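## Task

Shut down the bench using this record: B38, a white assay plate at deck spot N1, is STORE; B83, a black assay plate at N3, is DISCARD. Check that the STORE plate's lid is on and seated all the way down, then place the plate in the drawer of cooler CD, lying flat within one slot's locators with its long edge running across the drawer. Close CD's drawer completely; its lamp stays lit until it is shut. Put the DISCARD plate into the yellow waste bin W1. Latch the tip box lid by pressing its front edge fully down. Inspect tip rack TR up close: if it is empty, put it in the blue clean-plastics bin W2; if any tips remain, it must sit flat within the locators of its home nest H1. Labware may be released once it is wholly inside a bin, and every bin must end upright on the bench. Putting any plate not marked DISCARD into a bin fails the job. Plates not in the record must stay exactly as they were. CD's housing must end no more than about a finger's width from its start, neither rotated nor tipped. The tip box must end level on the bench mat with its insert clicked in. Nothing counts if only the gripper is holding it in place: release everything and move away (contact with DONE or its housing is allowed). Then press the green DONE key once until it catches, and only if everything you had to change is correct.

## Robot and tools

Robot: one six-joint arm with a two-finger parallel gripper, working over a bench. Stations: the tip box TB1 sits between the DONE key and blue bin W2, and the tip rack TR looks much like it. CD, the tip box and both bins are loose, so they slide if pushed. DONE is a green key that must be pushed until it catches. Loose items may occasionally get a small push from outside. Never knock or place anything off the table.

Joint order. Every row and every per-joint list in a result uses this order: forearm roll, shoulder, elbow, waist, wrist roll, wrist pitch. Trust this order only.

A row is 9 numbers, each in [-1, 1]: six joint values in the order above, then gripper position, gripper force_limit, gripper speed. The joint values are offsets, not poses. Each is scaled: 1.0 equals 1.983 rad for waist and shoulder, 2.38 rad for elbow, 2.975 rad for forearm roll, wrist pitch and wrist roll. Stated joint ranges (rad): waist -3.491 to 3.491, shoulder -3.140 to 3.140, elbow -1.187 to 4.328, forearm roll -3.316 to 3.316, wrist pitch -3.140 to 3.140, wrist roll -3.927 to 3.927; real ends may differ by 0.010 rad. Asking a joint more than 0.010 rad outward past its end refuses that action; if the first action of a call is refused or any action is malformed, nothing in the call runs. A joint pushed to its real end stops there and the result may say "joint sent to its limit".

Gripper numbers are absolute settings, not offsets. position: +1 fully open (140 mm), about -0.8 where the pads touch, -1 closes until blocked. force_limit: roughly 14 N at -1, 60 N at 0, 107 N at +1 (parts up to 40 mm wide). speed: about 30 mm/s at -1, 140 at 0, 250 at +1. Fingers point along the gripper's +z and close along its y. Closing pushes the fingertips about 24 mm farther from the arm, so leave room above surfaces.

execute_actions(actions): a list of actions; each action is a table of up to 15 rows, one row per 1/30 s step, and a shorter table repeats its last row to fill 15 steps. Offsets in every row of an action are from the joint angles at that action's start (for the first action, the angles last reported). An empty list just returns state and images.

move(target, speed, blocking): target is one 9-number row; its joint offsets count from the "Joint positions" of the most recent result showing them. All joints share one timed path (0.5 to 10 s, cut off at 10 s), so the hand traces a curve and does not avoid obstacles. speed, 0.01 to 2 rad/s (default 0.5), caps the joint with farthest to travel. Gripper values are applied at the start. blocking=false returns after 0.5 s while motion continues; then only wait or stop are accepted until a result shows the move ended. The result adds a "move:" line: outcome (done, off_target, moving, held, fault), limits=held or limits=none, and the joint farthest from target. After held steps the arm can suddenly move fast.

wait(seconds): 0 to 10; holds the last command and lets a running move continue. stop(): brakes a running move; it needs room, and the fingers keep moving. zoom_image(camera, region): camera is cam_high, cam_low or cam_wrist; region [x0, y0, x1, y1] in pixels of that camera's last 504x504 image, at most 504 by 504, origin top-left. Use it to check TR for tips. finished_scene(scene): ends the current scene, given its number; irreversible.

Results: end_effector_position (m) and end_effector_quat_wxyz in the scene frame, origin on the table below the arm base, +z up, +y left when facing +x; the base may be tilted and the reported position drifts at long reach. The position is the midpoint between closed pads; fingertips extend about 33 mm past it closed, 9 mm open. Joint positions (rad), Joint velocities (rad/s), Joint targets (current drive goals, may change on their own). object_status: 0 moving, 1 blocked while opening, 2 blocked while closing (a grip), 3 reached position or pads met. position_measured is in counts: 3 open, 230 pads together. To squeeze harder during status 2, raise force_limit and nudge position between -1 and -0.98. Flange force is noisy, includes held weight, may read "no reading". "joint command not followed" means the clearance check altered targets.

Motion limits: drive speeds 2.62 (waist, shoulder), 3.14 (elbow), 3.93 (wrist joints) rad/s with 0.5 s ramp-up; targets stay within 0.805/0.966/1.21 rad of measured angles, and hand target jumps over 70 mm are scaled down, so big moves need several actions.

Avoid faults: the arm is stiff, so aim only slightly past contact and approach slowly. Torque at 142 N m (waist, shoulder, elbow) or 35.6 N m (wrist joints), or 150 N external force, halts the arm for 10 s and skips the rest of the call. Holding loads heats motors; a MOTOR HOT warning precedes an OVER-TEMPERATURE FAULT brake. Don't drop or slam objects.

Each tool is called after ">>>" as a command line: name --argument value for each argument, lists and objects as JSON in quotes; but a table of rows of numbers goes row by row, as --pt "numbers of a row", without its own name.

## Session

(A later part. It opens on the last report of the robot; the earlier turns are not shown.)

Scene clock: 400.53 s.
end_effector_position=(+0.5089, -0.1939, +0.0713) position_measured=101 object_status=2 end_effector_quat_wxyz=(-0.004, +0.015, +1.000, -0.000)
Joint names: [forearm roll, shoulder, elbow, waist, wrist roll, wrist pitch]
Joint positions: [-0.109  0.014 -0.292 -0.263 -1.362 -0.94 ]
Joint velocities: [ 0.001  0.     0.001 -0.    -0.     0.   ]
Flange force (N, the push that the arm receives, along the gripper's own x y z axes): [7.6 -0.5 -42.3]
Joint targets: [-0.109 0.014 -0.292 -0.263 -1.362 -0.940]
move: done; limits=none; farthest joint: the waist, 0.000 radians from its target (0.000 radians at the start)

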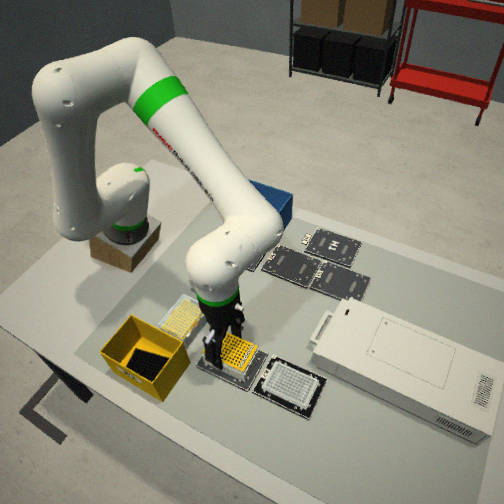

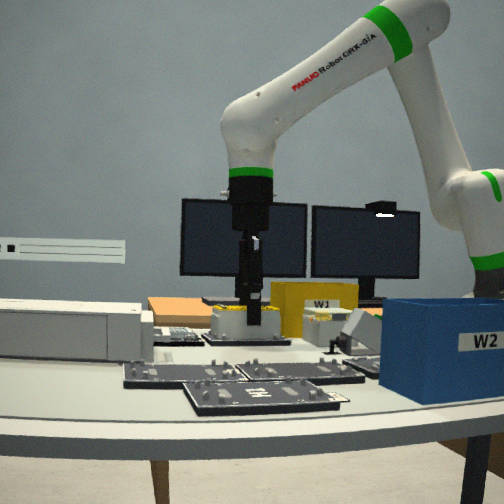

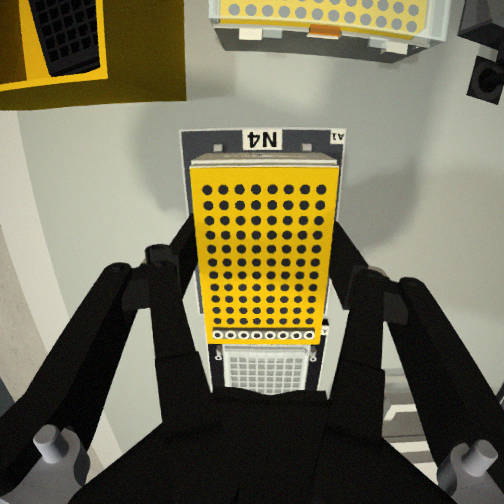

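>>> move --target '[0.0013, -0.0356, 0.0186, -0.0056, 0, -0.0388, -1, -0.3, -0.3]' --speed 0.2

>>> move --target '[0.1198, 0.1455, 0.1505, 0.528, -0.3889, -0.053, -1, -0.3, -0.3]' --speed 0.6

Scene clock: 413.27 s.
end_effector_position=(+0.5087, -0.1939, +0.1216) position_measured=102 object_status=2 end_effector_quat_wxyz=(-0.004, +0.014, +1.000, -0.000)
Joint names: [forearm roll, shoulder, elbow, waist, wrist roll, wrist pitch]
Joint positions: [-0.105 -0.056 -0.248 -0.274 -1.362 -1.055]
Joint velocities: [-0.    -0.001  0.001  0.    -0.    -0.002]
Flange force (N, the push that the arm receives, along the gripper's own x y z axes): [3.2 3.5 -3.6]
Joint targets: [-0.105 -0.056 -0.248 -0.274 -1.362 -1.055]
move: done; limits=none; farthest joint: the shoulder, 0.001 radians from its target (0.071 radians at the start)

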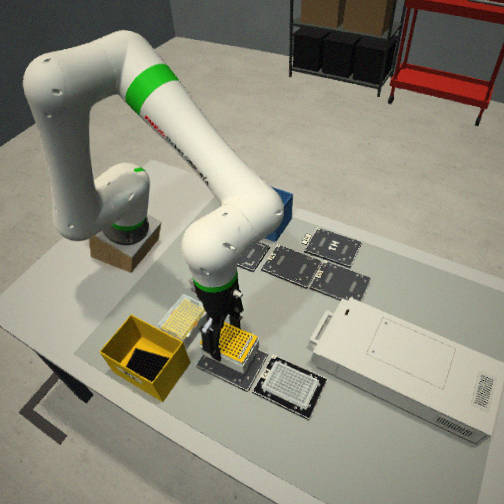

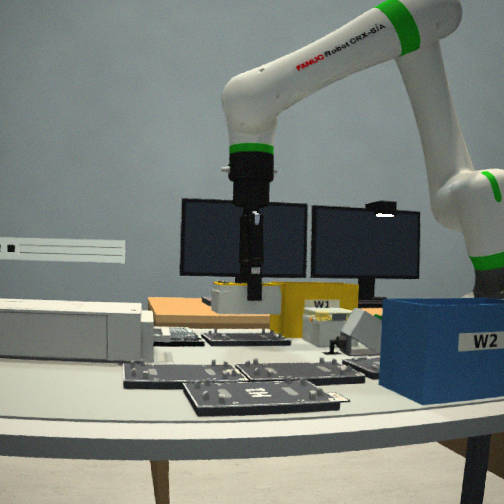

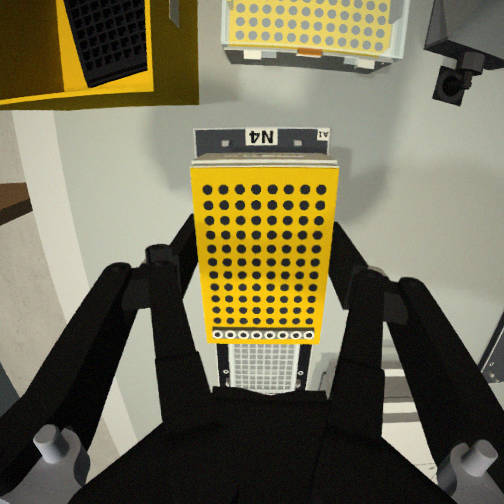

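Scene clock: 415.77 s.
end_effector_position=(+0.6027, +0.3222, +0.1423) position_measured=102 object_status=2 end_effector_quat_wxyz=(-0.003, +0.020, +1.000, -0.001)
Joint names: [forearm roll, shoulder, elbow, waist, wrist roll, wrist pitch]
Joint positions: [ 0.252  0.232  0.111  0.773 -2.519 -1.213]
Joint velocities: [ 0.001  0.001  0.001  0.002 -0.002  0.001]
Flange force (N, the push that the arm receives, along the gripper's own x y z axes): [1.6 -3.4 -2.6]
Joint targets: [0.252 0.233 0.111 0.773 -2.519 -1.213]
move: done; limits=none; farthest joint: the waist, 0.000 radians from its target (1.047 radians at the start)

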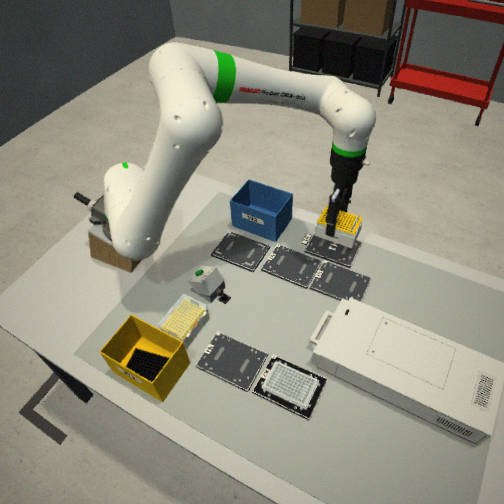

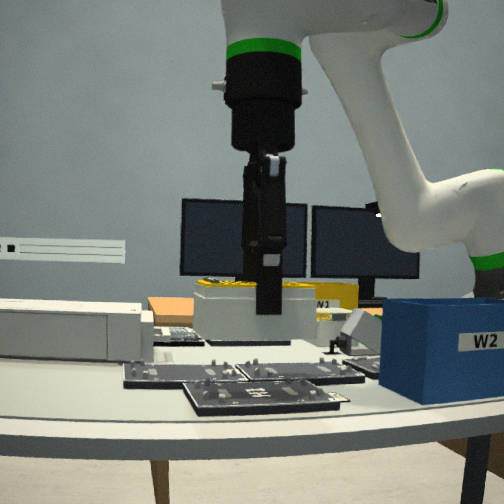

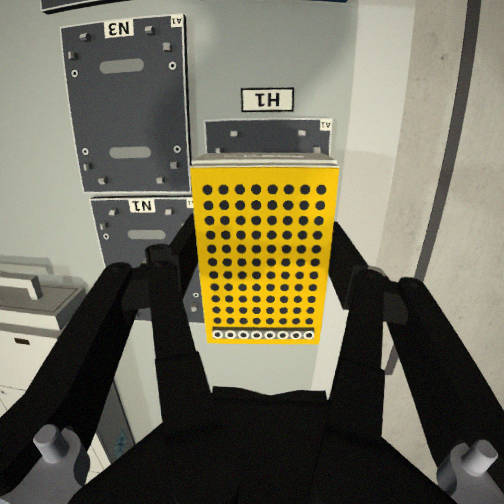

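>>> execute_actions --actions '[]'

Scene clock: 424.27 s.
end_effector_position=(+0.6027, +0.3222, +0.1423) position_measured=102 object_status=2 end_effector_quat_wxyz=(-0.003, +0.020, +1.000, -0.001)
Joint names: [forearm roll, shoulder, elbow, waist, wrist roll, wrist pitch]
Joint positions: [ 0.252  0.233  0.111  0.773 -2.519 -1.213]
Joint velocities: [-0.     0.     0.001  0.    -0.     0.001]
Flange force (N, the push that the arm receives, along the gripper's own x y z axes): [3.5 -3.7 -2.3]
Joint targets: [0.252 0.233 0.111 0.773 -2.519 -1.213]

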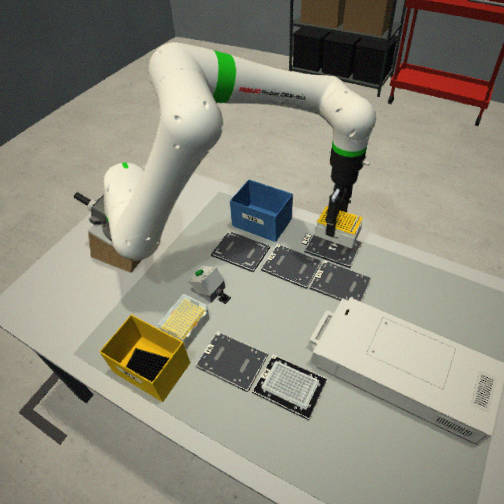

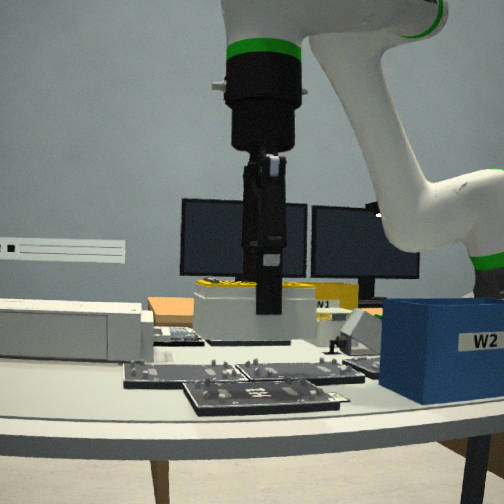

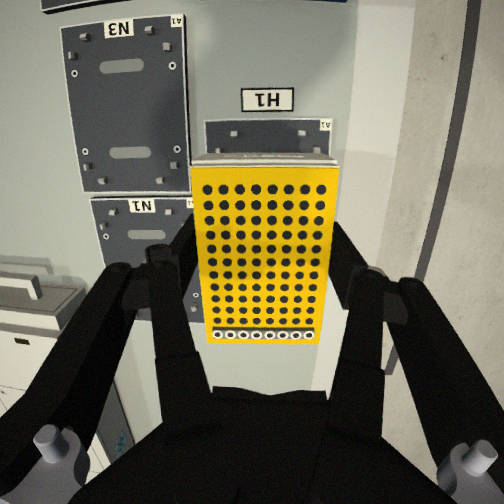

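>>> move --target '[0.0032, 0.01538, -0.02366, 0.0, -0.0072, 0.02827, -1, -0.3, 0]' --speed 0.15

Scene clock: 436.40 s.
end_effector_position=(+0.5949, +0.3281, +0.1034) position_measured=102 object_status=2 end_effector_quat_wxyz=(-0.003, +0.019, +1.000, -0.001)
Joint names: [forearm roll, shoulder, elbow, waist, wrist roll, wrist pitch]
Joint positions: [ 0.261  0.263  0.054  0.773 -2.541 -1.129]
Joint velocities: [ 0.     0.001  0.    -0.    -0.     0.002]
Flange force (N, the push that the arm receives, along the gripper's own x y z axes): [9.5 -5.8 -2.8]
Joint targets: [0.261 0.263 0.054 0.773 -2.541 -1.129]
move: done; limits=none; farthest joint: the shoulder, 0.001 radians from its target (0.031 radians at the start)

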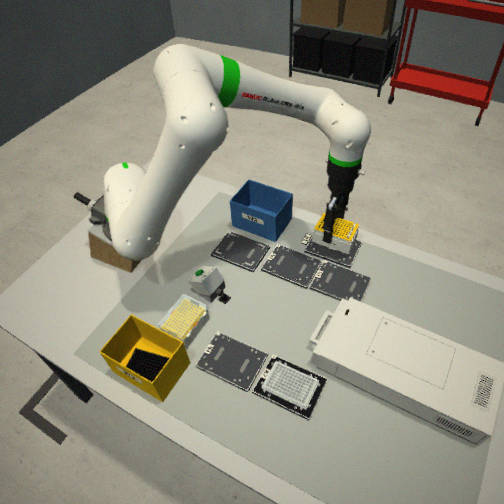

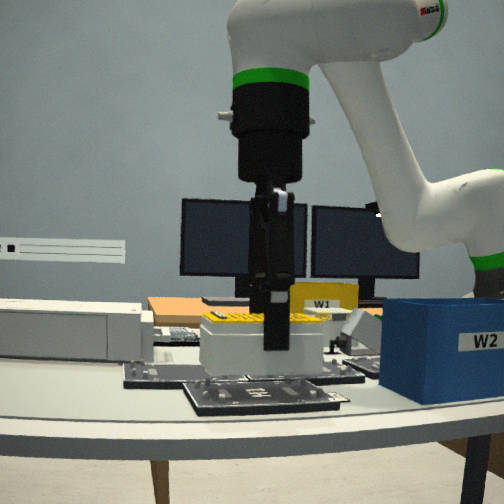

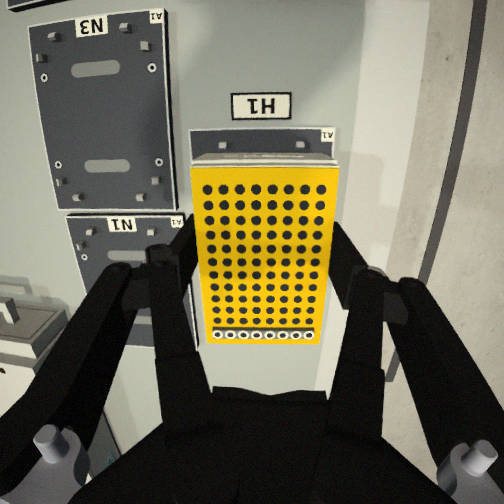

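>>> zoom_image --camera "cam_wrist" --region '[160, 90, 370, 200]'

Region (160, 90, 370, 200) of cam_wrist's 504x504 image, scaled by 2.400, with more detail than that image has; it fills the top 264 rows of this view, and the rest is white.

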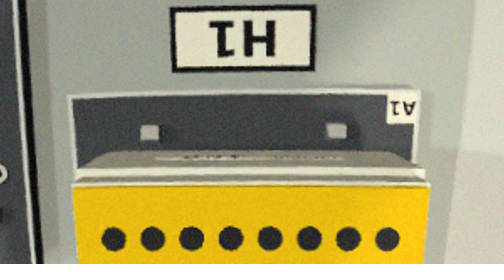

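>>> move --target '[0.00113, 0.01142, -0.00788, -0.00465, 0.0012, 0.01422, -1, -0.3, 0]' --speed 0.08

>>> zoom_image --camera "cam_wrist" --region '[160, 90, 370, 200]'

Scene clock: 447.43 s.
end_effector_position=(+0.5950, +0.3282, +0.0825) position_measured=102 object_status=2 end_effector_quat_wxyz=(-0.003, +0.016, +1.000, -0.001)
Joint names: [forearm roll, shoulder, elbow, waist, wrist roll, wrist pitch]
Joint positions: [ 0.264  0.286  0.036  0.764 -2.537 -1.087]
Joint velocities: [ 0.001  0.     0.    -0.    -0.     0.001]
Flange force (N, the push that the arm receives, along the gripper's own x y z axes): [-0.8 -0.1 -3.3]
Joint targets: [0.265 0.286 0.036 0.764 -2.537 -1.087]
move: done; limits=none; farthest joint: the waist, 0.000 radians from its target (0.010 radians at the start)

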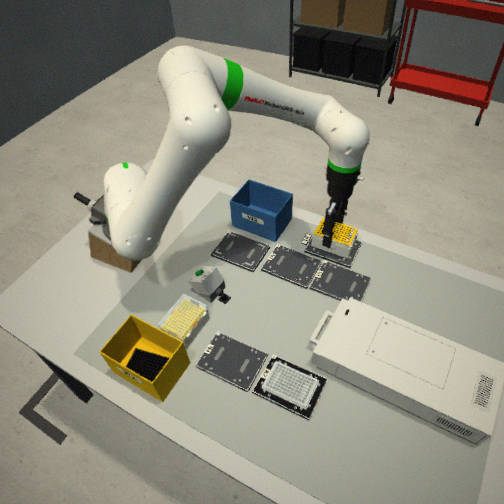

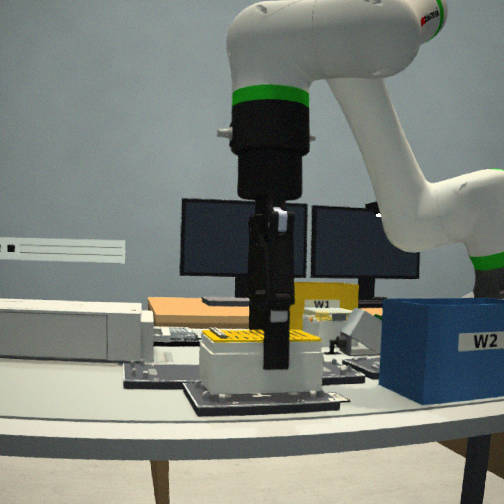

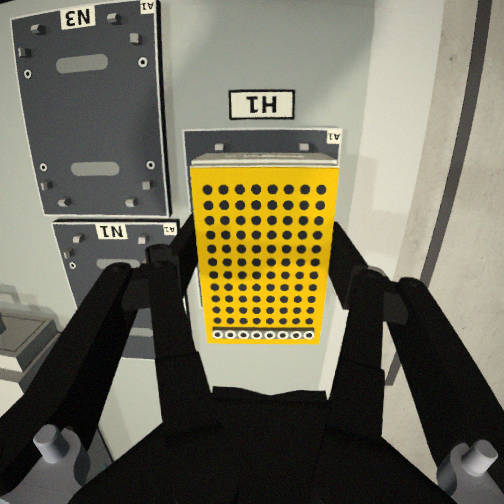

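Region (160, 90, 370, 200) of cam_wrist's 504x504 image, scaled by 2.400, with more detail than that image has; it fills the top 264 rows of this view, and the rest is white.

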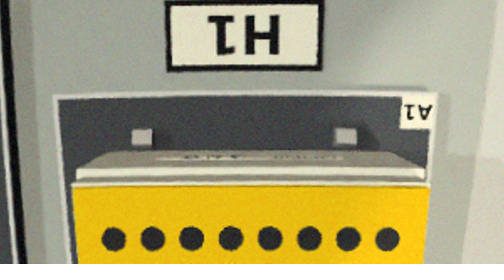

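>>> move --target '[0.00043, 0.00435, -0.0030, -0.00177, -0.00035, 0.0054, -1, -0.3, 0]' --speed 0.03

>>> zoom_image --camera "cam_wrist" --region '[160, 90, 370, 200]'

Scene clock: 451.47 s.
end_effector_position=(+0.5948, +0.3281, +0.0746) position_measured=102 object_status=2 end_effector_quat_wxyz=(-0.003, +0.016, +1.000, -0.001)
Joint names: [forearm roll, shoulder, elbow, waist, wrist roll, wrist pitch]
Joint positions: [ 0.266  0.294  0.029  0.761 -2.538 -1.071]
Joint velocities: [ 0.001  0.001 -0.    -0.001 -0.001  0.001]
Flange force (N, the push that the arm receives, along the gripper's own x y z axes): [0.7 -15.5 -3.5]
Joint targets: [0.266 0.294 0.029 0.761 -2.538 -1.071]
move: done; limits=none; farthest joint: the shoulder, 0.001 radians from its target (0.009 radians at the start)

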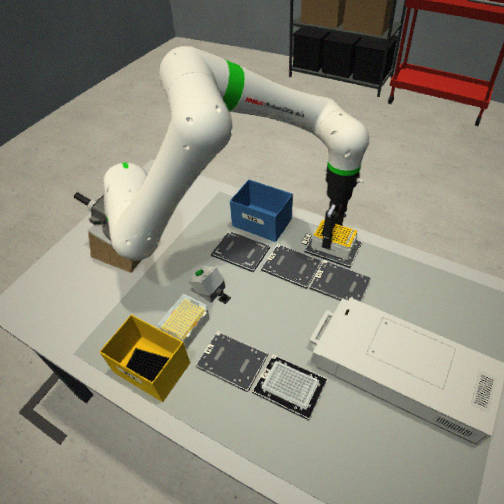

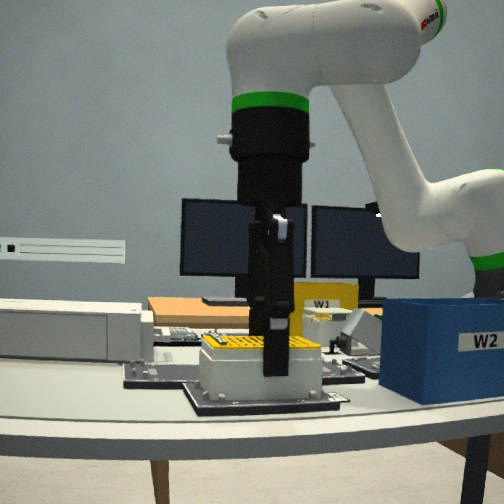

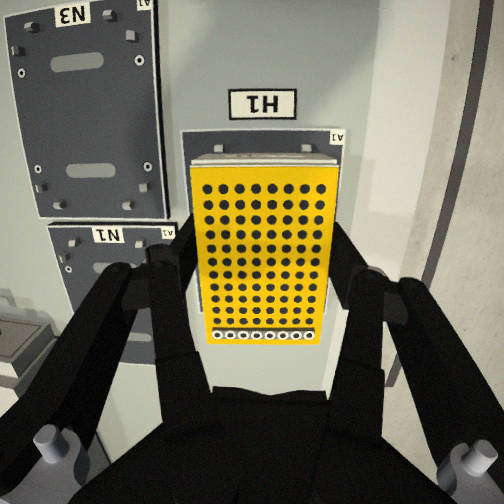

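Region (160, 90, 370, 200) of cam_wrist's 504x504 image, scaled by 2.400, with more detail than that image has; it fills the top 264 rows of this view, and the rest is white.

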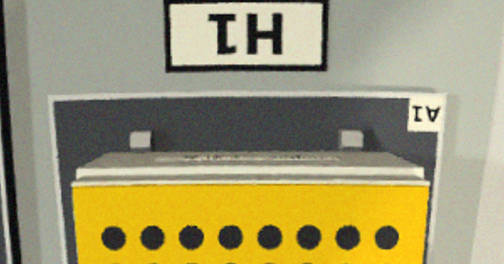

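>>> move --target '[0, 0.0004, -0.0003, -0.0009, 0.0005, 0.0005, -1, -0.3, 0]' --speed 0.02

Scene clock: 455.57 s.
end_effector_position=(+0.5952, +0.3273, +0.0737) position_measured=102 object_status=2 end_effector_quat_wxyz=(-0.003, +0.016, +1.000, -0.002)
Joint names: [forearm roll, shoulder, elbow, waist, wrist roll, wrist pitch]
Joint positions: [ 0.266  0.295  0.028  0.759 -2.537 -1.069]
Joint velocities: [-0.     0.    -0.    -0.     0.001  0.001]
Flange force (N, the push that the arm receives, along the gripper's own x y z axes): [1.6 -1.5 -6.3]
Joint targets: [0.266 0.295 0.028 0.759 -2.537 -1.069]
move: done; limits=none; farthest joint: the waist, 0.000 radians from its target (0.001 radians at the start)

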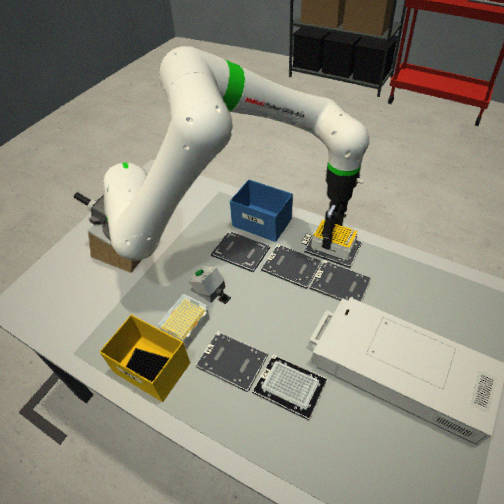

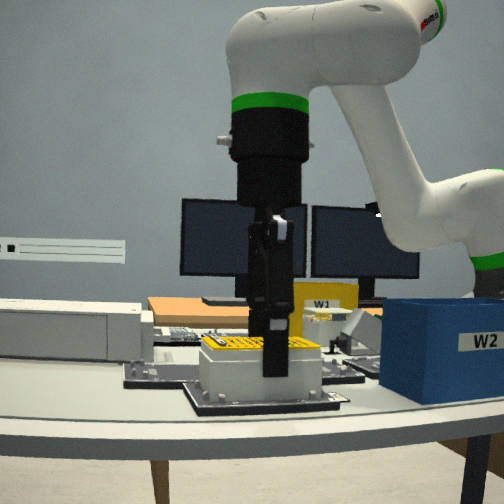

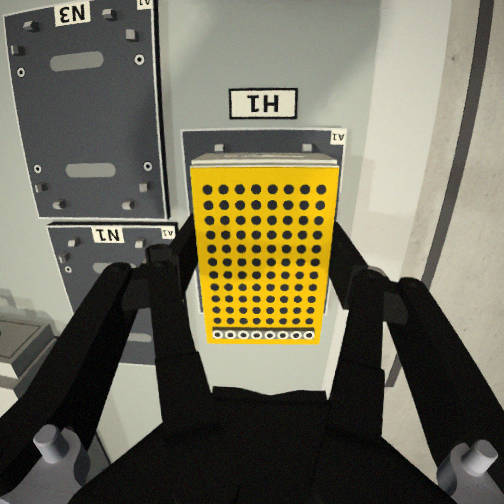

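Seated; release.

>>> move --target '[0, 0, 0, 0, 0, 0, 0.5, -0.3, -0.3]' --speed 0.05

>>> move --target '[-0.0047, -0.0313, 0.0349, 0.0071, 0.0061, -0.0484, 0.5, -0.3, 0]' --speed 0.2

Scene clock: 458.17 s.
end_effector_position=(+0.5952, +0.3272, +0.0737) position_measured=66 object_status=3 end_effector_quat_wxyz=(-0.003, +0.016, +1.000, -0.002)
Joint names: [forearm roll, shoulder, elbow, waist, wrist roll, wrist pitch]
Joint positions: [ 0.266  0.295  0.028  0.759 -2.537 -1.069]
Joint velocities: [-0.001  0.     0.001  0.     0.     0.   ]
Flange force (N, the push that the arm receives, along the gripper's own x y z axes): [-1.1 2.5 -6.1]
Joint targets: [0.266 0.295 0.028 0.759 -2.537 -1.069]
move: done; limits=none; farthest joint: the waist, 0.000 radians from its target (0.000 radians at the start)

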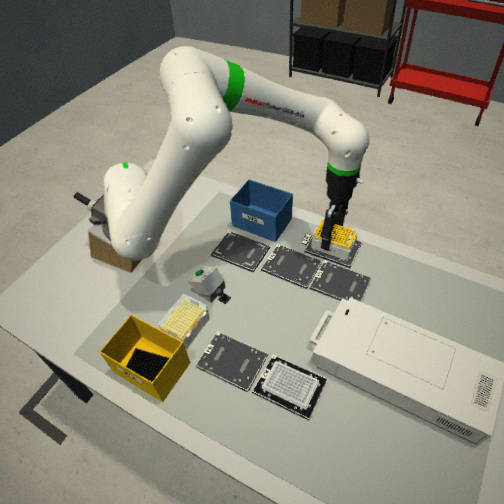

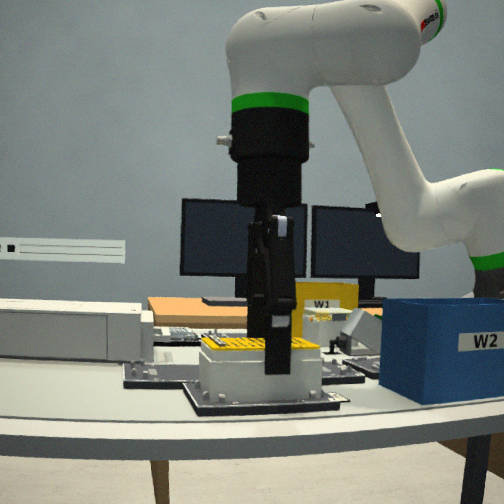

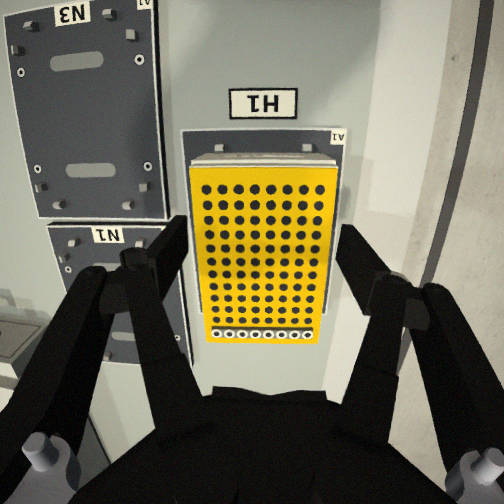

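Scene clock: 459.33 s.
end_effector_position=(+0.6029, +0.3220, +0.1422) position_measured=66 object_status=3 end_effector_quat_wxyz=(-0.003, +0.020, +1.000, -0.002)
Joint names: [forearm roll, shoulder, elbow, waist, wrist roll, wrist pitch]
Joint positions: [ 0.252  0.233  0.111  0.773 -2.518 -1.213]
Joint velocities: [ 0.    -0.001 -0.     0.     0.001 -0.001]
Flange force (N, the push that the arm receives, along the gripper's own x y z axes): [2.2 -0.9 -5.1]
Joint targets: [0.252 0.233 0.111 0.773 -2.518 -1.213]
move: done; limits=none; farthest joint: the waist, 0.000 radians from its target (0.014 radians at the start)

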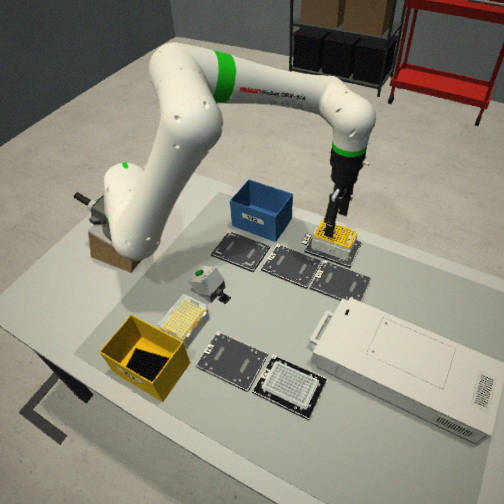

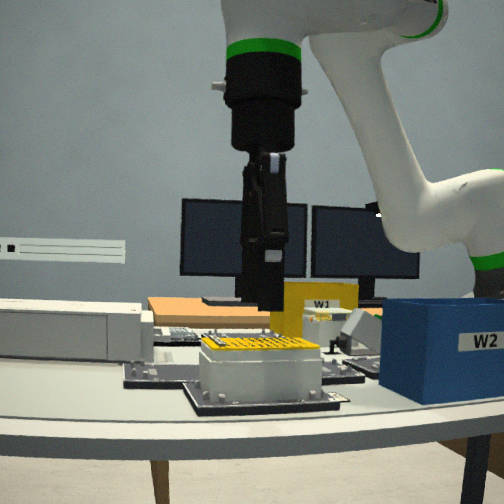

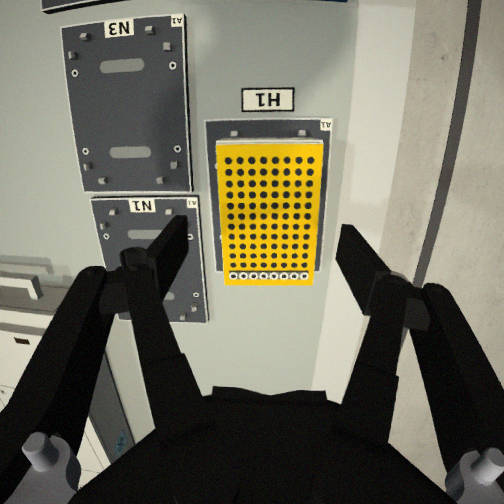

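>>> zoom_image --camera "cam_low" --region '[170, 320, 360, 425]'

Region (170, 320, 360, 425) of cam_low's 504x504 image, scaled by 2.653, with more detail than that image has; it fills the top 279 rows of this view, and the rest is white.

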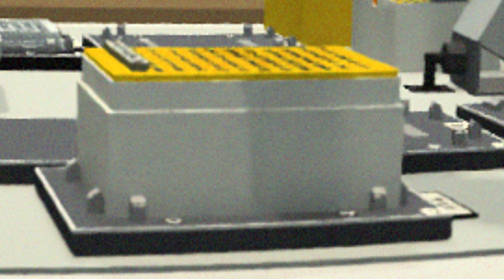

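>>> move --target '[0.0097, -0.6188, -0.4676, 0.0908, -0.0165, -0.0518, 0.5, -0.3, 0]' --speed 0.7

Scene clock: 466.97 s.
end_effector_position=(+0.2899, +0.0205, +0.1329) position_measured=66 object_status=3 end_effector_quat_wxyz=(-0.003, -0.030, +1.000, +0.000)
Joint names: [forearm roll, shoulder, elbow, waist, wrist roll, wrist pitch]
Joint positions: [ 0.281 -0.994 -1.002  0.953 -2.567 -1.367]
Joint velocities: [ 0.001 -0.002 -0.001  0.    -0.001  0.   ]
Flange force (N, the push that the arm receives, along the gripper's own x y z axes): no reading
Joint targets: [0.281 -0.994 -1.002 0.953 -2.567 -1.367]
move: done; limits=none; farthest joint: the waist, 0.000 radians from its target (0.180 radians at the start)

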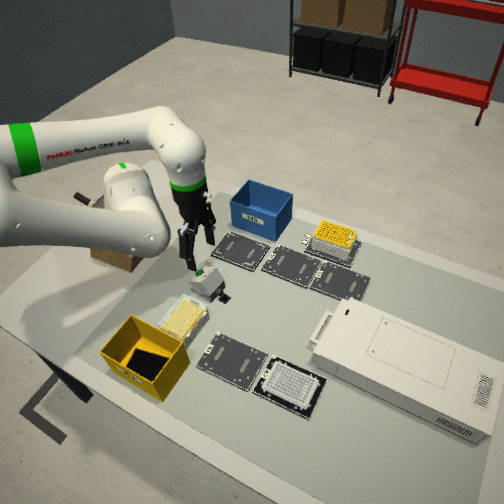

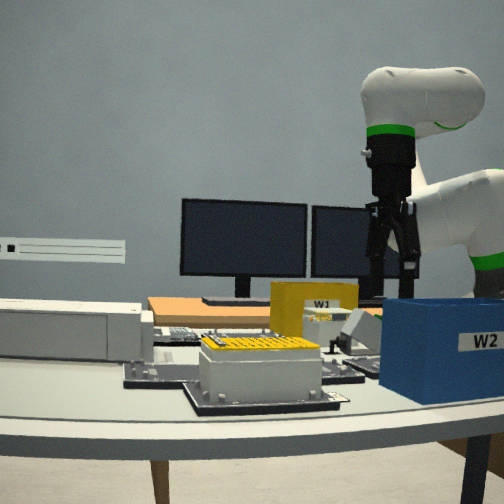

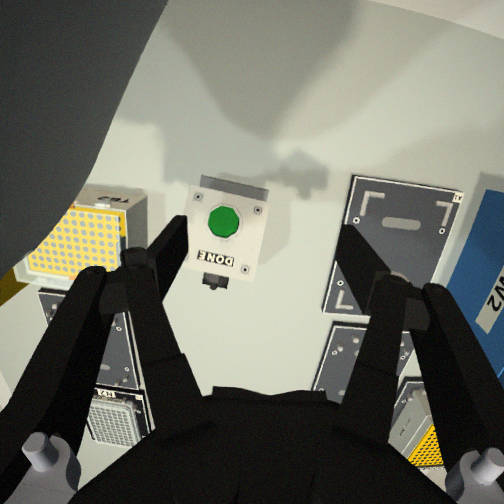

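>>> move --target '[-0.0074, -0.02885, -0.00504, -0.04902, 0.03371, -0.00585, 0.5, -0.3, 0]' --speed 0.3

Scene clock: 485.90 s.
end_effector_position=(+0.2819, -0.0060, +0.1330) position_measured=66 object_status=3 end_effector_quat_wxyz=(-0.002, -0.027, +1.000, +0.000)
Joint names: [forearm roll, shoulder, elbow, waist, wrist roll, wrist pitch]
Joint positions: [ 0.259 -1.051 -1.014  0.856 -2.467 -1.385]
Joint velocities: [-0.    -0.001 -0.001 -0.001  0.001  0.001]
Flange force (N, the push that the arm receives, along the gripper's own x y z axes): no reading
Joint targets: [0.259 -1.051 -1.014 0.856 -2.467 -1.385]
move: done; limits=none; farthest joint: the wrist roll, 0.001 radians from its target (0.101 radians at the start)

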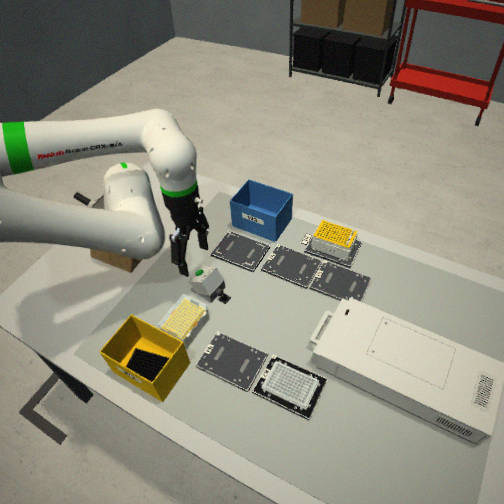

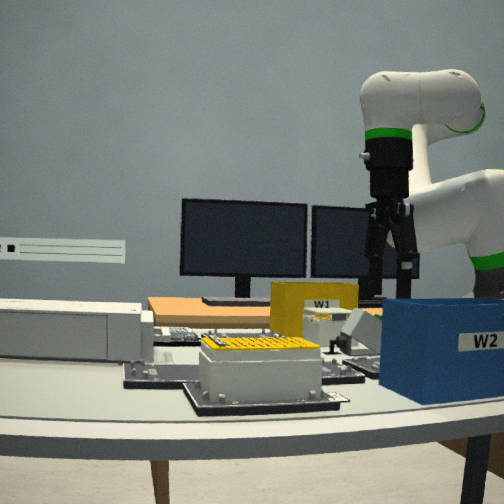

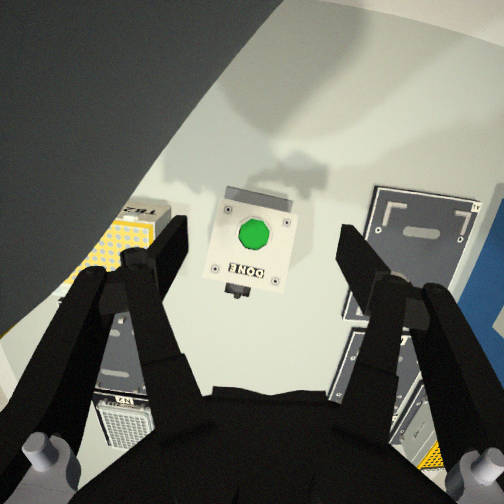

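>>> move --target '[-0.0066, 0.0174, 0.0061, -0.0461, 0.0269, 0.0141, -0.85, -0.3, 0.3]' --speed 0.3

Scene clock: 495.10 s.
end_effector_position=(+0.2860, -0.0135, +0.1330) position_measured=232 object_status=3 end_effector_quat_wxyz=(-0.002, -0.024, +1.000, +0.000)
Joint names: [forearm roll, shoulder, elbow, waist, wrist roll, wrist pitch]
Joint positions: [ 0.239 -1.017 -0.999  0.765 -2.387 -1.343]
Joint velocities: [-0.001  0.001  0.001 -0.002  0.002  0.   ]
Flange force (N, the push that the arm receives, along the gripper's own x y z axes): no reading
Joint targets: [0.239 -1.017 -0.999 0.764 -2.387 -1.343]
move: done; limits=none; farthest joint: the waist, 0.000 radians from its target (0.091 radians at the start)

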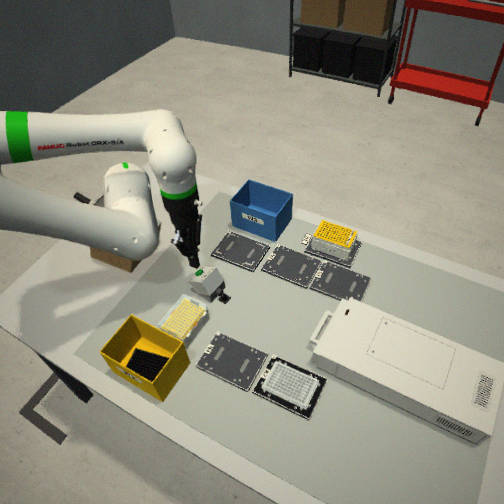

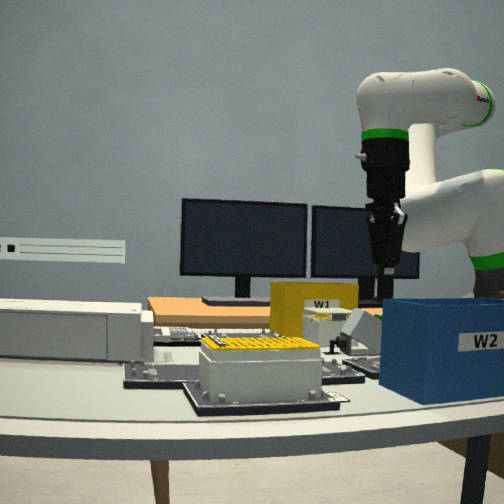

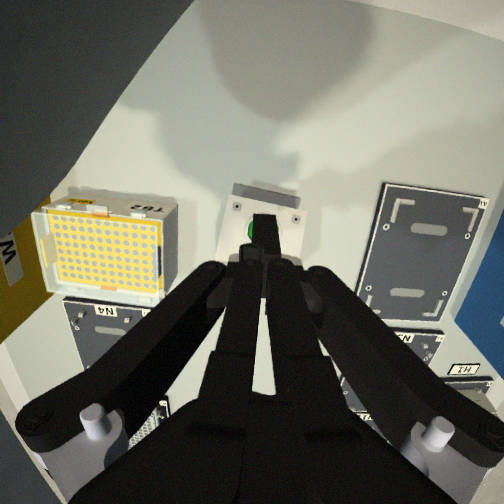

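>>> zoom_image --camera "cam_high" --region '[90, 250, 400, 420]'

>>> zoom_image --camera "cam_low" --region '[260, 270, 400, 370]'

Region (90, 250, 400, 420) of cam_high's 504x504 image, scaled by 1.626, with more detail than that image has; it fills the top 276 rows of this view, and the rest is white.

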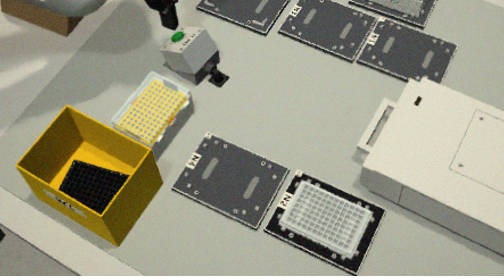

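Region (260, 270, 400, 370) of cam_low's 504x504 image, scaled by 3.600, with more detail than that image has; it fills the top 360 rows of this view, and the rest is white.

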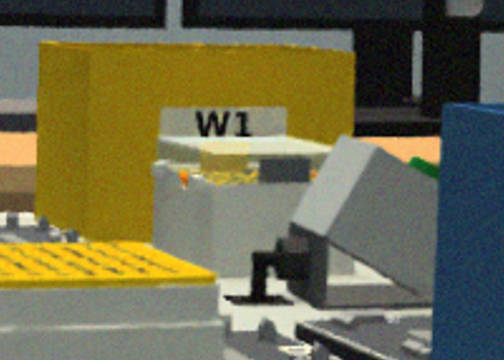

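>>> move --target '[-0.0030, 0.02247, -0.01341, -0.02856, 0.0121, 0.02942, -0.85, -0.3, 0.3]' --speed 0.08

>>> zoom_image --camera "cam_low" --region '[320, 260, 420, 350]'

Scene clock: 505.83 s.
end_effector_position=(+0.2862, -0.0144, +0.1131) position_measured=232 object_status=3 end_effector_quat_wxyz=(-0.002, -0.023, +1.000, +0.000)
Joint names: [forearm roll, shoulder, elbow, waist, wrist roll, wrist pitch]
Joint positions: [ 0.23  -0.972 -1.031  0.708 -2.351 -1.255]
Joint velocities: [-0.     0.001  0.002 -0.001 -0.     0.002]
Flange force (N, the push that the arm receives, along the gripper's own x y z axes): no reading
Joint targets: [0.230 -0.972 -1.031 0.708 -2.351 -1.255]
move: done; limits=none; farthest joint: the waist, 0.000 radians from its target (0.056 radians at the start)

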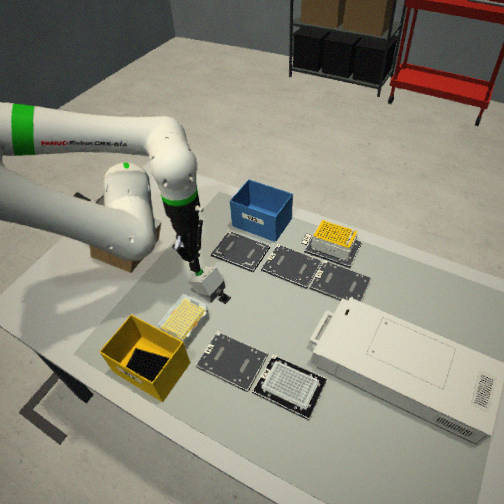

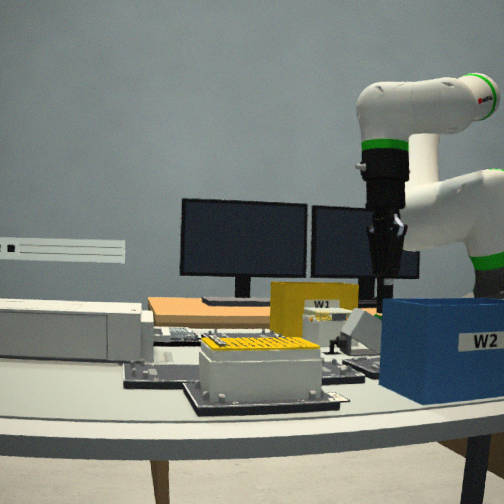

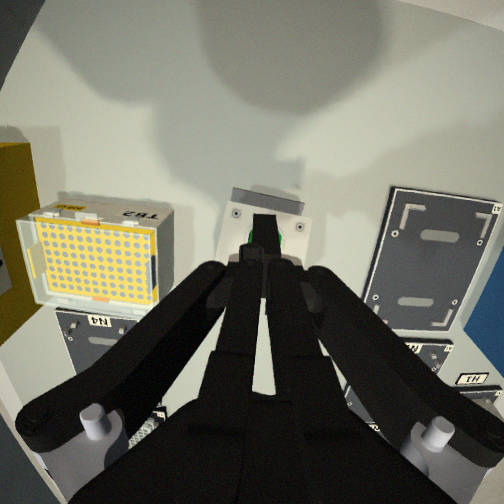

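Region (320, 260, 420, 350) of cam_low's 504x504 image, scaled by 5.040, with more detail than that image has; it fills the top 454 rows of this view, and the rest is white.

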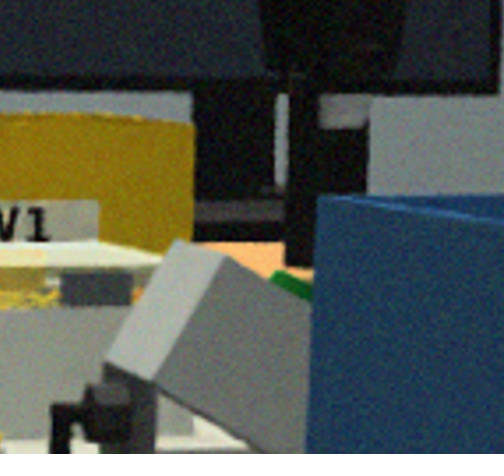

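Just above the key. Descend 6 mm slowly.

>>> move --target '[-0.0009, 0.00674, -0.00402, -0.00857, 0.00363, 0.00883, -0.85, -0.3, 0.3]' --speed 0.03

>>> zoom_image --camera "cam_low" --region '[320, 260, 420, 350]'

Scene clock: 509.10 s.
end_effector_position=(+0.2860, -0.0151, +0.1072) position_measured=232 object_status=3 end_effector_quat_wxyz=(-0.002, -0.022, +1.000, +0.000)
Joint names: [forearm roll, shoulder, elbow, waist, wrist roll, wrist pitch]
Joint positions: [ 0.227 -0.959 -1.041  0.691 -2.341 -1.229]
Joint velocities: [ 0.     0.001 -0.001 -0.001  0.001  0.001]
Flange force (N, the push that the arm receives, along the gripper's own x y z axes): no reading
Joint targets: [0.227 -0.959 -1.041 0.691 -2.341 -1.229]
move: done; limits=none; farthest joint: the waist, 0.000 radians from its target (0.017 radians at the start)

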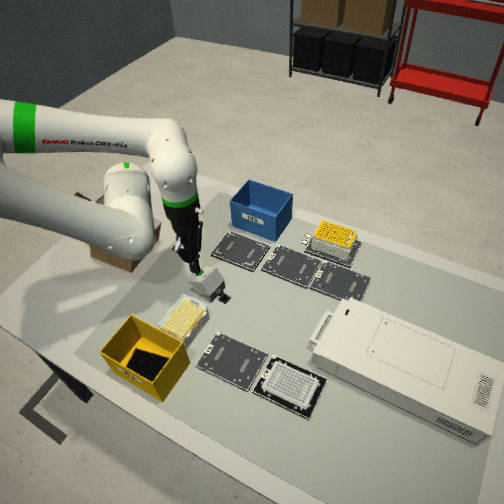

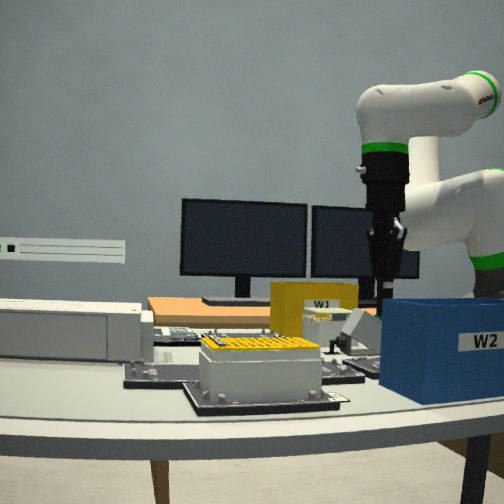

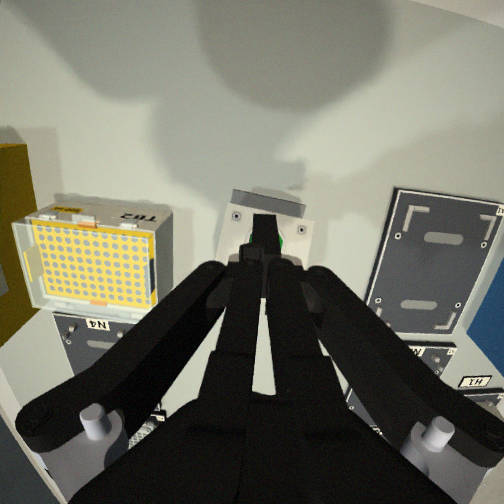

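Region (320, 260, 420, 350) of cam_low's 504x504 image, scaled by 5.040, with more detail than that image has; it fills the top 454 rows of this view, and the rest is white.

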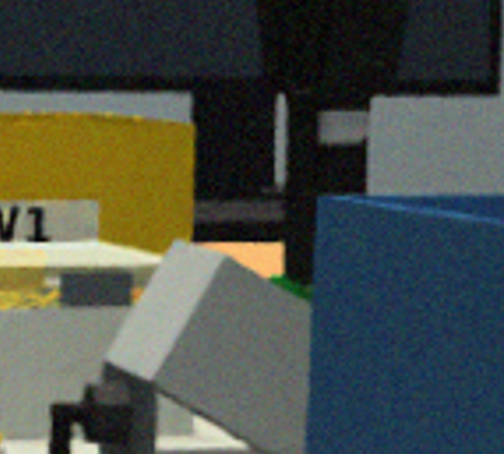

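Partly pressed. A further 2.5 mm.

>>> move --target '[-0.0004, 0.0028, -0.00168, -0.0036, 0.0015, 0.0037, -0.85, -0.3, 0.3]' --speed 0.02

>>> zoom_image --camera "cam_low" --region '[320, 260, 420, 350]'

Scene clock: 510.80 s.
end_effector_position=(+0.2859, -0.0152, +0.1063) position_measured=232 object_status=3 end_effector_quat_wxyz=(-0.002, -0.022, +1.000, +0.000)
Joint names: [forearm roll, shoulder, elbow, waist, wrist roll, wrist pitch]
Joint positions: [ 0.227 -0.957 -1.042  0.689 -2.339 -1.225]
Joint velocities: [-0.001 -0.     0.001  0.    -0.     0.001]
Flange force (N, the push that the arm receives, along the gripper's own x y z axes): no reading
move: unfinished (the scene ended)
The task's run has ended: the event that ends the task has happened.

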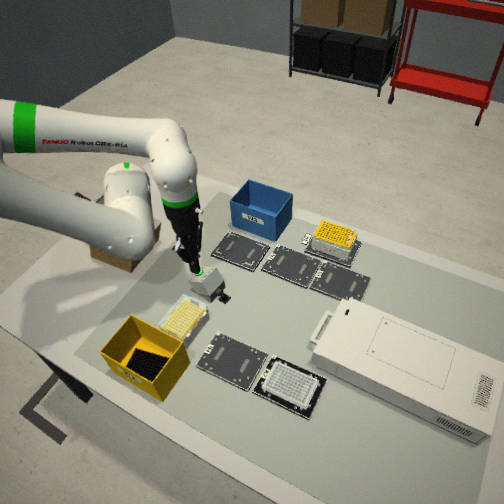

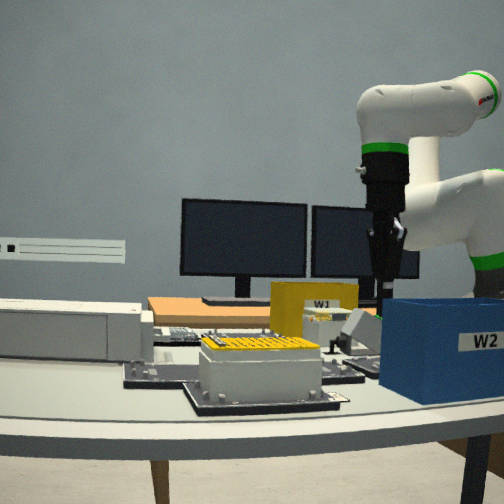

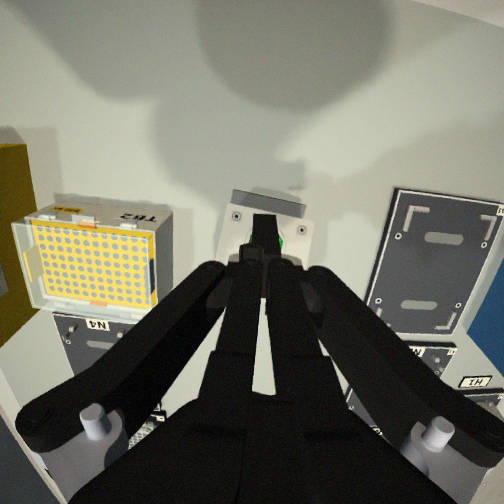

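Episode already finished.

>>> finished_scene --scene 2

The scene is finished: the task was done.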